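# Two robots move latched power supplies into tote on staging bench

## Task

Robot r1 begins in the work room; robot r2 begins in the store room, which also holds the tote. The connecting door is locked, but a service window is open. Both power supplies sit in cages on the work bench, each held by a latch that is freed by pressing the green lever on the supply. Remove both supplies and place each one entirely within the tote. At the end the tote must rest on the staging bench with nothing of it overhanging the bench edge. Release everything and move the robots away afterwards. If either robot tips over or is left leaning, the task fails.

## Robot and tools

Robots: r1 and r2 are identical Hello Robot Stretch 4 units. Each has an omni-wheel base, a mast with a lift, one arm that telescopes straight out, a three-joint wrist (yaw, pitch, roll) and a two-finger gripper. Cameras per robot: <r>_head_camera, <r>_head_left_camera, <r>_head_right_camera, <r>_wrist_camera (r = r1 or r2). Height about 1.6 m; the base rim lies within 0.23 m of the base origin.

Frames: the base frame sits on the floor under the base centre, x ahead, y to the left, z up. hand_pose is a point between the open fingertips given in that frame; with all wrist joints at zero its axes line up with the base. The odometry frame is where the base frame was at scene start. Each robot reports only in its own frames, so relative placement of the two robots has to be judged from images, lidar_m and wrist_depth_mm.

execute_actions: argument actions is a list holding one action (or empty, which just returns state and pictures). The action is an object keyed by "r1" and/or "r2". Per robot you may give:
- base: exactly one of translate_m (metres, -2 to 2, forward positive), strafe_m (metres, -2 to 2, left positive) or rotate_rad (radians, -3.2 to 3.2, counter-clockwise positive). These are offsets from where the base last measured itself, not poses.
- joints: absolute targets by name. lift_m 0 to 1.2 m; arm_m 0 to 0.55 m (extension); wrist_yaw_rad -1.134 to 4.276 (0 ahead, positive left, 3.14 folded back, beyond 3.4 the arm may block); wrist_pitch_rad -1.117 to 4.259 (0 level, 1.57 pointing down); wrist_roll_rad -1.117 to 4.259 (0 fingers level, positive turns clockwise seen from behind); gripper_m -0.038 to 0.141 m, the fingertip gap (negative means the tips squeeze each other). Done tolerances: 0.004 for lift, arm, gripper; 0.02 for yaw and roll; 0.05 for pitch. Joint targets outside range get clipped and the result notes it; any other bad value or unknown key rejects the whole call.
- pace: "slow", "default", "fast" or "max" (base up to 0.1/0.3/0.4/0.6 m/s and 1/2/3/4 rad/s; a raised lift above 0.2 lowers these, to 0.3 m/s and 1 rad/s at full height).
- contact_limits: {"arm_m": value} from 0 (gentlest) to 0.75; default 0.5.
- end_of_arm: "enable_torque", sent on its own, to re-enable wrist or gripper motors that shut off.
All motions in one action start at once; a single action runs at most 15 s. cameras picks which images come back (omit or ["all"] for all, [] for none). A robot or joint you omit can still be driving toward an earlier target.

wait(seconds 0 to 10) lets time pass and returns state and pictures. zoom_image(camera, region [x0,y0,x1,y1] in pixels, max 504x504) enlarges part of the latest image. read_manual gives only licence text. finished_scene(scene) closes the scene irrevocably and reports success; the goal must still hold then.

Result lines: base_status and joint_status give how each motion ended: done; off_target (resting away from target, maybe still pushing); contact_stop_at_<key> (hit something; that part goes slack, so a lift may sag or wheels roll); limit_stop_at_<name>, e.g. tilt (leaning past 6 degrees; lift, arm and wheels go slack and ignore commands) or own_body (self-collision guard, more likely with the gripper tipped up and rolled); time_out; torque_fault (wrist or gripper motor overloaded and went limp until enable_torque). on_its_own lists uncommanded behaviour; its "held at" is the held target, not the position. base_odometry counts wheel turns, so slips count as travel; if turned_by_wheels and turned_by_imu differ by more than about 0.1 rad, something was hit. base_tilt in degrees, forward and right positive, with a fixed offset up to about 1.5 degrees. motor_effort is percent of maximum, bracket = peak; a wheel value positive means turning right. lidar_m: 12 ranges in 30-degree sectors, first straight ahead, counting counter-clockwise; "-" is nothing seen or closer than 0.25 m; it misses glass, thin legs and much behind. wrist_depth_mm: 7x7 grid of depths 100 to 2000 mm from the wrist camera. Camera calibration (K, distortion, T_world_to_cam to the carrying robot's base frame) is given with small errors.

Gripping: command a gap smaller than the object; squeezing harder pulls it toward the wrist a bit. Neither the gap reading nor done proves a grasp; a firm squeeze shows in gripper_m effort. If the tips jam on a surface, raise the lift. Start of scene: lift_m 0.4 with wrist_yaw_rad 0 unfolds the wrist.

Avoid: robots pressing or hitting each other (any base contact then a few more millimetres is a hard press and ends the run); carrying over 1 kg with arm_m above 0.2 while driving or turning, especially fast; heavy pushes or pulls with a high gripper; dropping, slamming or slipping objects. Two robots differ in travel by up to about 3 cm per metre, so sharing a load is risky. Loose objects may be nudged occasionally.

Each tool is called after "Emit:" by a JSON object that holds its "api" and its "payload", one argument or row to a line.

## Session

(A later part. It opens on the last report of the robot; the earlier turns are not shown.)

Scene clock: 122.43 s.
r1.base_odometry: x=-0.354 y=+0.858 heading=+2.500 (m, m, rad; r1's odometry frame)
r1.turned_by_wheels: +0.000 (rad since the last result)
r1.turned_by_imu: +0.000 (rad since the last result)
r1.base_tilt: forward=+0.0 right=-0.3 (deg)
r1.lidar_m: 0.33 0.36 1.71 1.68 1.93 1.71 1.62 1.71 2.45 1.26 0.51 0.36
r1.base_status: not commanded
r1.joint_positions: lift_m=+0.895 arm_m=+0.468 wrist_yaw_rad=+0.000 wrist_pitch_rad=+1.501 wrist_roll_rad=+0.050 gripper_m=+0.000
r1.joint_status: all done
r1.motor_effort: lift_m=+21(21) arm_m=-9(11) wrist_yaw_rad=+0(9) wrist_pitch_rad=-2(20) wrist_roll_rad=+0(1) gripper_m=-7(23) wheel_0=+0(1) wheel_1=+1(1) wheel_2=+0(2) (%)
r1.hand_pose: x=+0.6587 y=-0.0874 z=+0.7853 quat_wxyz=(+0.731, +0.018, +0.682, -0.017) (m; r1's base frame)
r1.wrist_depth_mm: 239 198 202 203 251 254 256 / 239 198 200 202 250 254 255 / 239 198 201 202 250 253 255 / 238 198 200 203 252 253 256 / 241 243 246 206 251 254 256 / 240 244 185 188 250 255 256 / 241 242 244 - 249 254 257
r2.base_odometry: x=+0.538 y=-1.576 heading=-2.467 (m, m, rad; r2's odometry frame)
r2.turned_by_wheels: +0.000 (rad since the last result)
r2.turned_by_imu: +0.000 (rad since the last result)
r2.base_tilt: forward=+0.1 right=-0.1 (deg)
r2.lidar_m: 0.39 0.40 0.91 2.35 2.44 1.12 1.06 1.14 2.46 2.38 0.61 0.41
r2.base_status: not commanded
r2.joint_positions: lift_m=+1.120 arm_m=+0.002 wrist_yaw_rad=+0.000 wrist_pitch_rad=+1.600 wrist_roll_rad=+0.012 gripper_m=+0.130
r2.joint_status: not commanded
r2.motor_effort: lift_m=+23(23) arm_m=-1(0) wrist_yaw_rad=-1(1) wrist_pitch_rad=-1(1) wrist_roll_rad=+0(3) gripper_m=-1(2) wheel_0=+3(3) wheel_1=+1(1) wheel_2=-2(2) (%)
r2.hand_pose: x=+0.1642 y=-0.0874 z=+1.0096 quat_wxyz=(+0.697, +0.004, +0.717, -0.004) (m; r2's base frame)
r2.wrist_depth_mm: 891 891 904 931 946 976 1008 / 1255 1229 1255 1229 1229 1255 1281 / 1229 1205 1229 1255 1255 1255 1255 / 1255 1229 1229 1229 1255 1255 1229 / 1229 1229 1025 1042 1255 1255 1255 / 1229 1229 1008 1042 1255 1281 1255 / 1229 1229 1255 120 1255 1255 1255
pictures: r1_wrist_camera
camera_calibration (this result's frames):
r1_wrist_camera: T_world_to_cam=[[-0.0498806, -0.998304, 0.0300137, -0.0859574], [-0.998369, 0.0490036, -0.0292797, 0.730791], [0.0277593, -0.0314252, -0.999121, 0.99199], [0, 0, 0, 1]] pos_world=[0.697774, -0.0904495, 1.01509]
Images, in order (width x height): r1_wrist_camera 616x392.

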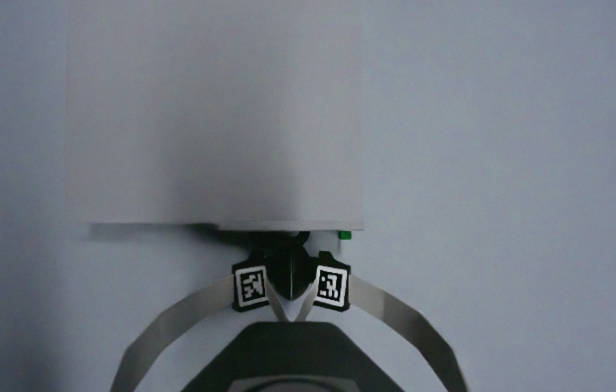

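Emit:
{"api": "execute_actions", "payload": {
  "actions": [
    {"r1":{"joints":{"arm_m":0.455,"lift_m":0.903}}}
  ],
  "cameras": []
}}

Emit:
{"api": "execute_actions", "payload": {
  "actions": [
    {"r1":{"joints":{"gripper_m":0.07}}}
  ],
  "cameras": []
}}

Emit:
{"api": "execute_actions", "payload": {
  "actions": [
    {"r1":{"joints":{"arm_m":0.475}}}
  ],
  "cameras": []
}}

Emit:
{"api": "execute_actions", "payload": {
  "actions": [
    {"r1":{"joints":{"gripper_m":0.04}}}
  ],
  "cameras": []
}}

Emit:
{"api": "execute_actions", "payload": {
  "actions": [
    {"r1":{"joints":{"arm_m":0.487},"pace":"slow"}}
  ],
  "cameras": ["r1_wrist_camera"]
}}

Emit:
{"api": "execute_actions", "payload": {
  "actions": [
    {"r1":{"joints":{"gripper_m":0.0,"lift_m":0.895},"pace":"slow"}}
  ],
  "cameras": []
}}

Emit:
{"api": "execute_actions", "payload": {
  "actions": [
    {"r1":{"joints":{"gripper_m":-0.037,"lift_m":0.889},"pace":"slow"}}
  ],
  "cameras": ["r1_wrist_camera"]
}}

Scene clock: 123.60 s.
r1.base_odometry: x=-0.354 y=+0.858 heading=+2.500 (m, m, rad; r1's odometry frame)
r1.turned_by_wheels: +0.000 (rad since the last result)
r1.turned_by_imu: +0.000 (rad since the last result)
r1.base_tilt: forward=+0.0 right=-0.3 (deg)
r1.lidar_m: 0.34 0.37 1.71 1.63 1.94 1.70 1.63 1.72 2.44 1.25 0.48 0.35
r1.base_status: not commanded
r1.joint_positions: lift_m=+0.903 arm_m=+0.457 wrist_yaw_rad=+0.000 wrist_pitch_rad=+1.500 wrist_roll_rad=+0.050 gripper_m=+0.000
r1.joint_status: all done
r1.motor_effort: lift_m=+23(24) arm_m=-9(10) wrist_yaw_rad=-2(2) wrist_pitch_rad=-2(2) wrist_roll_rad=-1(0) gripper_m=-7(5) wheel_0=+0(1) wheel_1=+1(1) wheel_2=+0(0) (%)
r1.hand_pose: x=+0.6478 y=-0.0874 z=+0.7932 quat_wxyz=(+0.731, +0.018, +0.682, -0.017) (m; r1's base frame)
r1.wrist_depth_mm: 248 205 208 209 259 262 263 / 249 206 208 211 258 262 263 / 250 206 208 211 257 262 262 / 248 206 208 211 259 263 263 / 248 251 254 256 257 262 265 / 248 250 184 188 258 260 265 / 249 252 253 - 258 263 264
r2.base_odometry: x=+0.538 y=-1.576 heading=-2.467 (m, m, rad; r2's odometry frame)
r2.turned_by_wheels: +0.000 (rad since the last result)
r2.turned_by_imu: +0.000 (rad since the last result)
r2.base_tilt: forward=+0.1 right=-0.1 (deg)
r2.lidar_m: 0.37 0.38 0.89 2.34 2.41 1.14 1.07 1.13 2.50 2.39 0.58 0.43
r2.base_status: not commanded
r2.joint_positions: lift_m=+1.120 arm_m=+0.002 wrist_yaw_rad=+0.000 wrist_pitch_rad=+1.600 wrist_roll_rad=+0.012 gripper_m=+0.130
r2.joint_status: not commanded
r2.motor_effort: lift_m=+23(23) arm_m=-1(0) wrist_yaw_rad=-1(1) wrist_pitch_rad=+0(0) wrist_roll_rad=-1(3) gripper_m=+0(0) wheel_0=+3(3) wheel_1=+1(1) wheel_2=-2(2) (%)
r2.hand_pose: x=+0.1642 y=-0.0874 z=+1.0096 quat_wxyz=(+0.697, +0.004, +0.717, -0.004) (m; r2's base frame)
r2.wrist_depth_mm: 878 891 904 931 946 976 991 / 1205 1255 1205 1281 1229 1255 1255 / 1229 1255 1229 1255 1281 1255 1255 / 1229 1205 1255 1255 1255 1255 1255 / 1255 1255 1025 1042 1255 1255 1281 / 1229 1229 1042 1025 1255 1229 1255 / 1229 1255 1255 119 1255 1255 1281
pictures: none
No camera images: the call's "cameras" was empty. Leave "cameras" out to get every camera's image.

Scene clock: 125.10 s.
r1.base_odometry: x=-0.354 y=+0.858 heading=+2.500 (m, m, rad; r1's odometry frame)
r1.turned_by_wheels: +0.000 (rad since the last result)
r1.turned_by_imu: +0.000 (rad since the last result)
r1.base_tilt: forward=+0.0 right=-0.4 (deg)
r1.lidar_m: 0.32 0.34 1.72 1.65 1.94 1.70 1.62 1.75 2.41 1.25 0.50 0.37
r1.base_status: not commanded
r1.joint_positions: lift_m=+0.903 arm_m=+0.457 wrist_yaw_rad=+0.000 wrist_pitch_rad=+1.500 wrist_roll_rad=+0.050 gripper_m=+0.070
r1.joint_status: all done
r1.motor_effort: lift_m=+23(22) arm_m=-9(9) wrist_yaw_rad=-1(2) wrist_pitch_rad=-2(1) wrist_roll_rad=+0(0) gripper_m=+0(6) wheel_0=+0(0) wheel_1=+1(1) wheel_2=+0(0) (%)
r1.hand_pose: x=+0.6478 y=-0.0874 z=+0.7932 quat_wxyz=(+0.731, +0.018, +0.682, -0.017) (m; r1's base frame)
r1.wrist_depth_mm: 247 206 208 210 259 260 263 / 248 206 208 208 259 260 264 / 248 206 207 210 259 262 263 / 249 206 209 211 258 260 266 / 249 252 254 256 258 262 264 / 248 250 252 255 258 262 265 / 249 251 253 - 258 262 265
r2.base_odometry: x=+0.538 y=-1.576 heading=-2.467 (m, m, rad; r2's odometry frame)
r2.turned_by_wheels: +0.000 (rad since the last result)
r2.turned_by_imu: +0.000 (rad since the last result)
r2.base_tilt: forward=+0.1 right=-0.3 (deg)
r2.lidar_m: 0.39 0.40 0.90 2.34 2.44 1.11 1.03 1.13 2.48 2.38 0.61 0.44
r2.base_status: not commanded
r2.joint_positions: lift_m=+1.120 arm_m=+0.002 wrist_yaw_rad=+0.000 wrist_pitch_rad=+1.600 wrist_roll_rad=+0.012 gripper_m=+0.130
r2.joint_status: not commanded
r2.motor_effort: lift_m=+23(22) arm_m=-1(1) wrist_yaw_rad=-1(1) wrist_pitch_rad=-1(0) wrist_roll_rad=-3(1) gripper_m=+0(1) wheel_0=+3(3) wheel_1=+1(1) wheel_2=-3(2) (%)
r2.hand_pose: x=+0.1642 y=-0.0874 z=+1.0096 quat_wxyz=(+0.697, +0.004, +0.717, -0.004) (m; r2's base frame)
r2.wrist_depth_mm: 891 904 917 931 931 960 991 / 1229 1229 1229 1255 1255 1229 1281 / 1229 1229 1229 1255 1255 1255 1281 / 1229 1229 1229 1255 1255 1255 1255 / 1229 1229 1025 1042 1229 1255 1255 / 1255 1255 1025 1025 1255 1255 1255 / 1229 1229 1229 120 1255 1255 1255
pictures: none
No camera images: the call's "cameras" was empty. Leave "cameras" out to get every camera's image.

Scene clock: 125.83 s.
r1.base_odometry: x=-0.354 y=+0.858 heading=+2.500 (m, m, rad; r1's odometry frame)
r1.turned_by_wheels: +0.000 (rad since the last result)
r1.turned_by_imu: +0.000 (rad since the last result)
r1.base_tilt: forward=+0.0 right=-0.3 (deg)
r1.lidar_m: 0.34 0.35 1.71 1.65 1.94 1.70 1.61 1.74 2.42 1.25 0.50 0.36
r1.base_status: not commanded
r1.joint_positions: lift_m=+0.903 arm_m=+0.473 wrist_yaw_rad=+0.000 wrist_pitch_rad=+1.500 wrist_roll_rad=+0.050 gripper_m=+0.070
r1.joint_status: all done
r1.motor_effort: lift_m=+23(23) arm_m=+9(10) wrist_yaw_rad=+0(1) wrist_pitch_rad=-1(3) wrist_roll_rad=+0(0) gripper_m=-2(3) wheel_0=-1(0) wheel_1=+1(1) wheel_2=+0(0) (%)
r1.hand_pose: x=+0.6647 y=-0.0874 z=+0.7932 quat_wxyz=(+0.731, +0.018, +0.682, -0.017) (m; r1's base frame)
r1.wrist_depth_mm: 249 206 207 211 259 262 265 / 248 206 208 210 258 260 263 / 248 206 208 211 258 262 263 / 248 206 208 211 258 262 263 / 248 252 214 255 258 262 263 / 250 250 253 255 257 262 263 / 248 250 253 - 257 262 264
r2.base_odometry: x=+0.538 y=-1.576 heading=-2.467 (m, m, rad; r2's odometry frame)
r2.turned_by_wheels: +0.000 (rad since the last result)
r2.turned_by_imu: +0.000 (rad since the last result)
r2.base_tilt: forward=+0.2 right=-0.2 (deg)
r2.lidar_m: 0.41 0.40 0.90 2.35 2.44 1.15 1.08 1.15 2.45 2.38 0.60 0.43
r2.base_status: not commanded
r2.joint_positions: lift_m=+1.120 arm_m=+0.002 wrist_yaw_rad=+0.000 wrist_pitch_rad=+1.600 wrist_roll_rad=+0.012 gripper_m=+0.130
r2.joint_status: not commanded
r2.motor_effort: lift_m=+22(22) arm_m=-1(1) wrist_yaw_rad=-1(1) wrist_pitch_rad=-1(0) wrist_roll_rad=-3(1) gripper_m=+0(0) wheel_0=+3(3) wheel_1=+1(1) wheel_2=-2(3) (%)
r2.hand_pose: x=+0.1642 y=-0.0874 z=+1.0096 quat_wxyz=(+0.697, +0.004, +0.717, -0.004) (m; r2's base frame)
r2.wrist_depth_mm: 878 891 917 931 931 960 991 / 1205 1255 1229 1229 1255 1255 1255 / 1229 1255 1229 1229 1229 1255 1255 / 1205 1229 1255 1229 1255 1229 1255 / 1255 1255 1025 1025 1255 1255 1255 / 1229 1255 1025 1025 1255 1255 1255 / 1255 1255 1255 120 1255 1255 1255
pictures: none
No camera images: the call's "cameras" was empty. Leave "cameras" out to get every camera's image.

Scene clock: 126.90 s.
r1.base_odometry: x=-0.354 y=+0.858 heading=+2.500 (m, m, rad; r1's odometry frame)
r1.turned_by_wheels: +0.000 (rad since the last result)
r1.turned_by_imu: +0.000 (rad since the last result)
r1.base_tilt: forward=+0.0 right=-0.3 (deg)
r1.lidar_m: 0.33 0.38 1.71 1.66 1.95 1.68 1.62 1.73 2.40 1.29 0.50 0.37
r1.base_status: not commanded
r1.joint_positions: lift_m=+0.903 arm_m=+0.473 wrist_yaw_rad=+0.000 wrist_pitch_rad=+1.500 wrist_roll_rad=+0.050 gripper_m=+0.040
r1.joint_status: all done
r1.motor_effort: lift_m=+23(23) arm_m=+9(9) wrist_yaw_rad=-1(1) wrist_pitch_rad=-2(2) wrist_roll_rad=-2(1) gripper_m=-6(6) wheel_0=-2(1) wheel_1=+0(1) wheel_2=-1(0) (%)
r1.hand_pose: x=+0.6646 y=-0.0874 z=+0.7932 quat_wxyz=(+0.731, +0.018, +0.682, -0.017) (m; r1's base frame)
r1.wrist_depth_mm: 247 207 208 210 257 260 263 / 247 205 207 209 257 260 264 / 248 205 207 210 258 259 263 / 248 206 207 209 257 263 263 / 248 250 215 254 258 262 263 / 248 250 213 255 198 260 265 / 247 249 252 - 260 262 263
r2.base_odometry: x=+0.538 y=-1.576 heading=-2.467 (m, m, rad; r2's odometry frame)
r2.turned_by_wheels: +0.000 (rad since the last result)
r2.turned_by_imu: +0.000 (rad since the last result)
r2.base_tilt: forward=+0.1 right=-0.3 (deg)
r2.lidar_m: 0.38 0.42 0.88 2.33 2.43 1.11 1.06 1.15 2.48 2.39 0.60 0.42
r2.base_status: not commanded
r2.joint_positions: lift_m=+1.120 arm_m=+0.002 wrist_yaw_rad=+0.000 wrist_pitch_rad=+1.600 wrist_roll_rad=+0.012 gripper_m=+0.130
r2.joint_status: not commanded
r2.motor_effort: lift_m=+23(23) arm_m=+0(0) wrist_yaw_rad=-1(1) wrist_pitch_rad=+0(1) wrist_roll_rad=-3(3) gripper_m=+0(1) wheel_0=+3(3) wheel_1=+1(1) wheel_2=-2(2) (%)
r2.hand_pose: x=+0.1642 y=-0.0874 z=+1.0096 quat_wxyz=(+0.697, +0.004, +0.717, -0.004) (m; r2's base frame)
r2.wrist_depth_mm: 878 891 917 931 946 976 1008 / 1205 1229 1229 1255 1255 1255 1255 / 1229 1229 1255 1229 1255 1229 1255 / 1205 1229 1229 1229 1255 1229 1255 / 1229 1255 1042 1025 1255 1255 1255 / 1229 1229 1042 1025 1255 1255 1281 / 1229 1229 1255 120 1255 1281 1255
pictures: none
No camera images: the call's "cameras" was empty. Leave "cameras" out to get every camera's image.

Scene clock: 127.87 s.
r1.base_odometry: x=-0.354 y=+0.858 heading=+2.500 (m, m, rad; r1's odometry frame)
r1.turned_by_wheels: +0.000 (rad since the last result)
r1.turned_by_imu: +0.000 (rad since the last result)
r1.base_tilt: forward=+0.0 right=-0.4 (deg)
r1.lidar_m: 0.35 0.36 1.73 1.67 1.96 1.67 1.63 1.73 2.40 1.27 0.50 0.36
r1.base_status: not commanded
r1.joint_positions: lift_m=+0.903 arm_m=+0.485 wrist_yaw_rad=-0.003 wrist_pitch_rad=+1.511 wrist_roll_rad=+0.050 gripper_m=+0.040
r1.joint_status: all done
r1.on_its_own: wrist_pitch_rad is at rest, and its effort (-33) is outside its rest range (-23 to +23)
r1.motor_effort: lift_m=+22(23) arm_m=+12(10) wrist_yaw_rad=+9(9) wrist_pitch_rad=-33(34) wrist_roll_rad=+0(2) gripper_m=-6(7) wheel_0=-1(1) wheel_1=+0(0) wheel_2=-1(1) (%)
r1.hand_pose: x=+0.6728 y=-0.0875 z=+0.7930 quat_wxyz=(+0.728, +0.019, +0.685, -0.018) (m; r1's base frame)
r1.wrist_depth_mm: 245 203 206 208 255 259 260 / 246 204 206 208 257 258 259 / 245 204 206 208 257 259 262 / 246 205 206 209 256 260 263 / 249 250 208 211 257 260 262 / 248 251 193 254 191 263 263 / 249 251 252 - 258 263 264
r2.base_odometry: x=+0.538 y=-1.576 heading=-2.467 (m, m, rad; r2's odometry frame)
r2.turned_by_wheels: +0.000 (rad since the last result)
r2.turned_by_imu: +0.000 (rad since the last result)
r2.base_tilt: forward=+0.1 right=-0.2 (deg)
r2.lidar_m: 0.39 0.42 0.88 2.35 2.45 1.13 1.06 1.14 2.48 2.38 0.61 0.42
r2.base_status: not commanded
r2.joint_positions: lift_m=+1.120 arm_m=+0.002 wrist_yaw_rad=+0.000 wrist_pitch_rad=+1.600 wrist_roll_rad=+0.012 gripper_m=+0.130
r2.joint_status: not commanded
r2.motor_effort: lift_m=+23(23) arm_m=-1(0) wrist_yaw_rad=-1(1) wrist_pitch_rad=+0(0) wrist_roll_rad=-2(1) gripper_m=+0(2) wheel_0=+3(3) wheel_1=+1(1) wheel_2=-2(2) (%)
r2.hand_pose: x=+0.1642 y=-0.0874 z=+1.0096 quat_wxyz=(+0.697, +0.004, +0.717, -0.004) (m; r2's base frame)
r2.wrist_depth_mm: 878 891 904 917 960 976 1008 / 1229 1229 1205 1229 1255 1255 1255 / 1229 1229 1229 1229 1255 1229 1255 / 1229 1229 1229 1229 1229 1255 1281 / 1229 1229 1025 1025 1255 1255 1255 / 1229 1229 1025 1025 1255 1255 1255 / 1229 1229 1229 119 1255 1255 1281
pictures: r1_wrist_camera
camera_calibration (this result's frames):
r1_wrist_camera: T_world_to_cam=[[-0.0529612, -0.99813, 0.030525, -0.0838624], [-0.998446, 0.052397, -0.018994, 0.737258], [0.0173591, -0.0314835, -0.999354, 1.00647], [0, 0, 0, 1]] pos_world=[0.714199, -0.0906484, 1.02239]
Images, in order (width x height): r1_wrist_camera 616x392.

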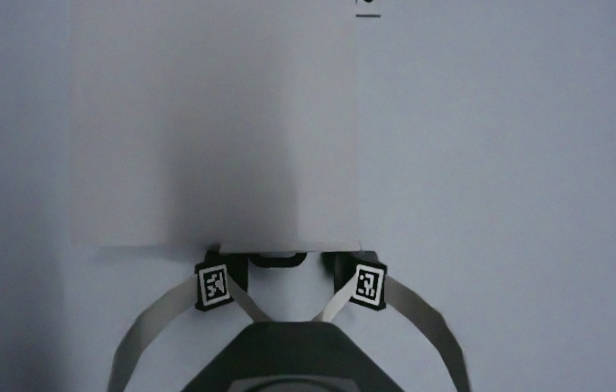

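Scene clock: 129.63 s.
r1.base_odometry: x=-0.354 y=+0.858 heading=+2.500 (m, m, rad; r1's odometry frame)
r1.turned_by_wheels: +0.000 (rad since the last result)
r1.turned_by_imu: +0.000 (rad since the last result)
r1.base_tilt: forward=+0.0 right=-0.3 (deg)
r1.lidar_m: 0.34 0.38 1.71 1.63 1.95 1.69 1.61 1.71 2.45 1.22 0.49 0.35
r1.base_status: not commanded
r1.joint_positions: lift_m=+0.895 arm_m=+0.485 wrist_yaw_rad=-0.004 wrist_pitch_rad=+1.512 wrist_roll_rad=+0.050 gripper_m=+0.001
r1.joint_status: all done
r1.on_its_own: wrist_pitch_rad is at rest, and its effort (-35) is outside its rest range (-23 to +23)
r1.motor_effort: lift_m=+20(19) arm_m=+12(12) wrist_yaw_rad=+10(9) wrist_pitch_rad=-35(35) wrist_roll_rad=+1(1) gripper_m=-22(21) wheel_0=+0(1) wheel_1=+1(1) wheel_2=-2(2) (%)
r1.hand_pose: x=+0.6726 y=-0.0875 z=+0.7852 quat_wxyz=(+0.727, +0.020, +0.686, -0.019) (m; r1's base frame)
r1.wrist_depth_mm: 234 193 195 196 244 248 250 / 236 193 195 197 245 249 249 / 236 194 196 198 246 248 251 / 237 194 196 198 246 249 250 / 238 239 196 199 246 251 252 / 238 239 187 246 190 251 254 / 240 242 244 - 249 252 252
r2.base_odometry: x=+0.538 y=-1.576 heading=-2.467 (m, m, rad; r2's odometry frame)
r2.turned_by_wheels: +0.000 (rad since the last result)
r2.turned_by_imu: +0.000 (rad since the last result)
r2.base_tilt: forward=+0.1 right=-0.1 (deg)
r2.lidar_m: 0.39 0.41 0.89 2.34 2.45 1.08 1.07 1.13 2.48 2.38 0.61 0.43
r2.base_status: not commanded
r2.joint_positions: lift_m=+1.120 arm_m=+0.002 wrist_yaw_rad=+0.000 wrist_pitch_rad=+1.600 wrist_roll_rad=+0.012 gripper_m=+0.130
r2.joint_status: not commanded
r2.motor_effort: lift_m=+23(22) arm_m=+0(0) wrist_yaw_rad=-1(1) wrist_pitch_rad=+0(1) wrist_roll_rad=-1(2) gripper_m=-1(1) wheel_0=+3(3) wheel_1=+1(1) wheel_2=-2(3) (%)
r2.hand_pose: x=+0.1642 y=-0.0874 z=+1.0096 quat_wxyz=(+0.697, +0.004, +0.717, -0.004) (m; r2's base frame)
r2.wrist_depth_mm: 891 891 904 931 960 976 1008 / 1229 1229 1229 1255 1229 1255 1281 / 1229 1229 1205 1255 1229 1255 1255 / 1229 1255 1229 1255 1255 1255 1255 / 1229 1205 1025 1042 1229 1255 1281 / 1229 1255 1025 1025 1255 1255 1281 / 1229 1255 1255 119 1255 1255 1255
pictures: none
No camera images: the call's "cameras" was empty. Leave "cameras" out to get every camera's image.

Scene clock: 131.03 s.
r1.base_odometry: x=-0.354 y=+0.858 heading=+2.500 (m, m, rad; r1's odometry frame)
r1.turned_by_wheels: +0.000 (rad since the last result)
r1.turned_by_imu: +0.000 (rad since the last result)
r1.base_tilt: forward=+0.0 right=-0.3 (deg)
r1.lidar_m: 0.34 0.38 1.70 1.67 1.93 1.67 1.62 1.73 2.40 1.26 0.50 0.35
r1.base_status: not commanded
r1.joint_positions: lift_m=+0.889 arm_m=+0.485 wrist_yaw_rad=-0.004 wrist_pitch_rad=+1.512 wrist_roll_rad=+0.050 gripper_m=-0.036
r1.joint_status: all done
r1.on_its_own: wrist_pitch_rad is at rest, and its effort (-33) is outside its rest range (-23 to +23)
r1.motor_effort: lift_m=+23(23) arm_m=+12(12) wrist_yaw_rad=+10(10) wrist_pitch_rad=-33(34) wrist_roll_rad=+0(0) gripper_m=-28(28) wheel_0=+0(0) wheel_1=+1(1) wheel_2=-2(2) (%)
r1.hand_pose: x=+0.6726 y=-0.0875 z=+0.7790 quat_wxyz=(+0.727, +0.020, +0.686, -0.019) (m; r1's base frame)
r1.wrist_depth_mm: 184 185 186 188 236 238 240 / 185 186 187 189 236 241 240 / 206 186 189 190 237 241 243 / 207 186 189 190 238 242 243 / 229 233 190 191 241 242 245 / 231 166 195 237 182 242 245 / 232 234 236 - 241 243 245
r2.base_odometry: x=+0.538 y=-1.576 heading=-2.467 (m, m, rad; r2's odometry frame)
r2.turned_by_wheels: +0.000 (rad since the last result)
r2.turned_by_imu: +0.000 (rad since the last result)
r2.base_tilt: forward=+0.1 right=-0.2 (deg)
r2.lidar_m: 0.39 0.41 0.88 2.36 2.43 1.11 1.05 1.12 2.47 2.39 0.60 0.41
r2.base_status: not commanded
r2.joint_positions: lift_m=+1.120 arm_m=+0.002 wrist_yaw_rad=+0.000 wrist_pitch_rad=+1.600 wrist_roll_rad=+0.012 gripper_m=+0.130
r2.joint_status: not commanded
r2.motor_effort: lift_m=+22(23) arm_m=-1(1) wrist_yaw_rad=-1(1) wrist_pitch_rad=+0(0) wrist_roll_rad=-4(3) gripper_m=+0(0) wheel_0=+3(3) wheel_1=+1(1) wheel_2=-2(2) (%)
r2.hand_pose: x=+0.1642 y=-0.0874 z=+1.0096 quat_wxyz=(+0.697, +0.004, +0.717, -0.004) (m; r2's base frame)
r2.wrist_depth_mm: 878 891 917 917 946 960 1008 / 1205 1229 1229 1255 1229 1229 1281 / 1229 1229 1255 1255 1255 1255 1281 / 1255 1229 1255 1255 1229 1255 1255 / 1229 1229 1008 1025 1255 1255 1255 / 1229 1229 1025 1025 1229 1255 1255 / 1229 1229 1229 119 1281 1255 1281
pictures: r1_wrist_camera
camera_calibration (this result's frames):
r1_wrist_camera: T_world_to_cam=[[-0.0533599, -0.998108, 0.030558, -0.0832052], [-0.998436, 0.0528164, -0.018327, 0.736314], [0.0166784, -0.0314882, -0.999365, 0.992893], [0, 0, 0, 1]] pos_world=[0.714163, -0.0906728, 1.0083]
Images, in order (width x height): r1_wrist_camera 616x392.

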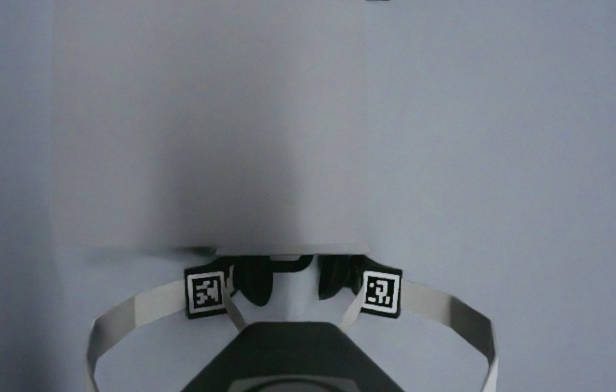

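Emit:
{"api": "execute_actions", "payload": {
  "actions": [
    {"r1":{"joints":{"lift_m":0.885,"arm_m":0.478},"pace":"slow"}}
  ],
  "cameras": ["r1_wrist_camera"]
}}

Emit:
{"api": "execute_actions", "payload": {
  "actions": [
    {"r1":{"joints":{"arm_m":0.468},"pace":"slow"}}
  ],
  "cameras": ["r1_wrist_camera"]
}}

Scene clock: 132.07 s.
r1.base_odometry: x=-0.354 y=+0.858 heading=+2.500 (m, m, rad; r1's odometry frame)
r1.turned_by_wheels: +0.000 (rad since the last result)
r1.turned_by_imu: +0.000 (rad since the last result)
r1.base_tilt: forward=-0.1 right=-0.3 (deg)
r1.lidar_m: 0.33 0.37 1.71 1.67 1.93 1.68 1.62 1.69 2.43 1.27 0.51 0.35
r1.base_status: not commanded
r1.joint_positions: lift_m=+0.885 arm_m=+0.480 wrist_yaw_rad=-0.001 wrist_pitch_rad=+1.503 wrist_roll_rad=+0.050 gripper_m=-0.036
r1.joint_status: all done
r1.motor_effort: lift_m=+20(23) arm_m=-9(8) wrist_yaw_rad=+3(10) wrist_pitch_rad=-9(36) wrist_roll_rad=-2(1) gripper_m=-26(28) wheel_0=+0(0) wheel_1=+1(1) wheel_2=-2(2) (%)
r1.hand_pose: x=+0.6700 y=-0.0874 z=+0.7754 quat_wxyz=(+0.731, +0.019, +0.682, -0.018) (m; r1's base frame)
r1.wrist_depth_mm: 185 186 187 191 238 240 242 / 185 186 188 190 237 241 245 / 206 186 188 191 239 240 243 / 206 186 189 191 238 241 244 / 229 231 189 191 239 240 244 / 231 167 203 236 182 240 245 / 229 232 234 - 240 241 243
r2.base_odometry: x=+0.538 y=-1.576 heading=-2.467 (m, m, rad; r2's odometry frame)
r2.turned_by_wheels: +0.000 (rad since the last result)
r2.turned_by_imu: +0.000 (rad since the last result)
r2.base_tilt: forward=+0.1 right=-0.2 (deg)
r2.lidar_m: 0.38 0.41 0.90 2.34 2.41 1.11 1.05 1.14 2.48 2.37 0.59 0.42
r2.base_status: not commanded
r2.joint_positions: lift_m=+1.120 arm_m=+0.002 wrist_yaw_rad=+0.000 wrist_pitch_rad=+1.600 wrist_roll_rad=+0.012 gripper_m=+0.130
r2.joint_status: not commanded
r2.motor_effort: lift_m=+22(23) arm_m=+0(1) wrist_yaw_rad=-1(1) wrist_pitch_rad=+0(0) wrist_roll_rad=+0(1) gripper_m=-1(0) wheel_0=+3(3) wheel_1=+1(1) wheel_2=-2(2) (%)
r2.hand_pose: x=+0.1642 y=-0.0874 z=+1.0096 quat_wxyz=(+0.697, +0.004, +0.717, -0.004) (m; r2's base frame)
r2.wrist_depth_mm: 878 891 904 931 960 976 1008 / 1205 1205 1229 1229 1229 1255 1255 / 1229 1229 1229 1255 1255 1255 1281 / 1255 1255 1255 1229 1255 1255 1281 / 1229 1229 1025 1025 1281 1255 1281 / 1229 1229 1025 1025 1255 1255 1255 / 1255 1229 1255 119 1281 1281 1255
pictures: r1_wrist_camera
camera_calibration (this result's frames):
r1_wrist_camera: T_world_to_cam=[[-0.0509391, -0.998248, 0.0301163, -0.0844845], [-0.998372, 0.0501242, -0.0272204, 0.740267], [0.0256631, -0.0314538, -0.999176, 0.983216], [0, 0, 0, 1]] pos_world=[0.709526, -0.0905158, 1.0051]
Images, in order (width x height): r1_wrist_camera 616x392.

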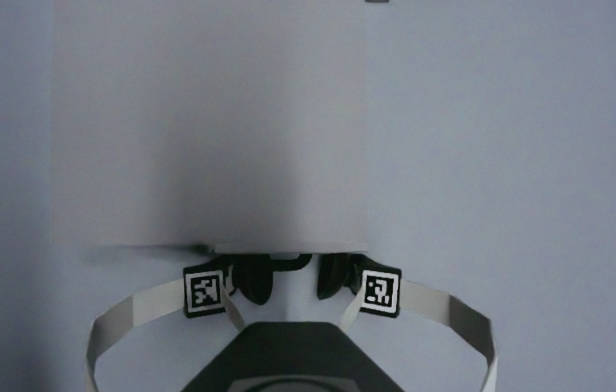

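Scene clock: 133.00 s.
r1.base_odometry: x=-0.354 y=+0.858 heading=+2.500 (m, m, rad; r1's odometry frame)
r1.turned_by_wheels: +0.000 (rad since the last result)
r1.turned_by_imu: +0.000 (rad since the last result)
r1.base_tilt: forward=+0.0 right=-0.3 (deg)
r1.lidar_m: 0.32 0.37 1.72 1.66 1.90 1.70 1.60 1.72 2.45 1.26 0.48 0.35
r1.base_status: not commanded
r1.joint_positions: lift_m=+0.885 arm_m=+0.470 wrist_yaw_rad=+0.005 wrist_pitch_rad=+1.487 wrist_roll_rad=+0.050 gripper_m=-0.036
r1.joint_status: all done
r1.on_its_own: wrist_pitch_rad is at rest, and its effort (+38) is outside its rest range (-23 to +23)
r1.motor_effort: lift_m=+21(21) arm_m=-13(12) wrist_yaw_rad=-13(15) wrist_pitch_rad=+38(37) wrist_roll_rad=-1(1) gripper_m=-29(26) wheel_0=-1(1) wheel_1=+0(1) wheel_2=+3(3) (%)
r1.hand_pose: x=+0.6658 y=-0.0873 z=+0.7757 quat_wxyz=(+0.736, +0.017, +0.677, -0.015) (m; r1's base frame)
r1.wrist_depth_mm: 232 190 191 193 242 245 246 / 230 189 191 192 241 243 245 / 208 189 191 192 241 244 247 / 209 189 190 193 240 244 245 / 231 232 191 194 240 242 245 / 231 165 200 236 182 241 245 / 230 233 234 - 239 241 243
r2.base_odometry: x=+0.538 y=-1.576 heading=-2.467 (m, m, rad; r2's odometry frame)
r2.turned_by_wheels: +0.000 (rad since the last result)
r2.turned_by_imu: +0.000 (rad since the last result)
r2.base_tilt: forward=+0.1 right=-0.2 (deg)
r2.lidar_m: 0.39 0.42 0.90 2.36 2.46 1.12 1.04 1.14 2.48 2.37 0.60 0.44
r2.base_status: not commanded
r2.joint_positions: lift_m=+1.120 arm_m=+0.002 wrist_yaw_rad=+0.000 wrist_pitch_rad=+1.600 wrist_roll_rad=+0.012 gripper_m=+0.130
r2.joint_status: not commanded
r2.motor_effort: lift_m=+23(23) arm_m=+0(0) wrist_yaw_rad=-1(1) wrist_pitch_rad=-1(0) wrist_roll_rad=-1(3) gripper_m=+1(1) wheel_0=+3(3) wheel_1=+1(1) wheel_2=-2(2) (%)
r2.hand_pose: x=+0.1642 y=-0.0874 z=+1.0096 quat_wxyz=(+0.697, +0.004, +0.717, -0.004) (m; r2's base frame)
r2.wrist_depth_mm: 891 891 931 931 946 960 1008 / 1255 1229 1205 1255 1255 1255 1255 / 1229 1229 1229 1229 1255 1255 1255 / 1229 1229 1255 1255 1255 1255 1255 / 1229 1229 1025 1025 1255 1255 1255 / 1229 1229 1042 1042 1255 1255 1255 / 1229 1255 1229 119 1255 1255 1255
pictures: r1_wrist_camera
camera_calibration (this result's frames):
r1_wrist_camera: T_world_to_cam=[[-0.0458698, -0.998517, 0.0293123, -0.0873443], [-0.99808, 0.0445875, -0.0429948, 0.747686], [0.041624, -0.0312282, -0.998645, 0.972534], [0, 0, 0, 1]] pos_world=[0.701763, -0.0901818, 1.00592]
Images, in order (width x height): r1_wrist_camera 616x392.

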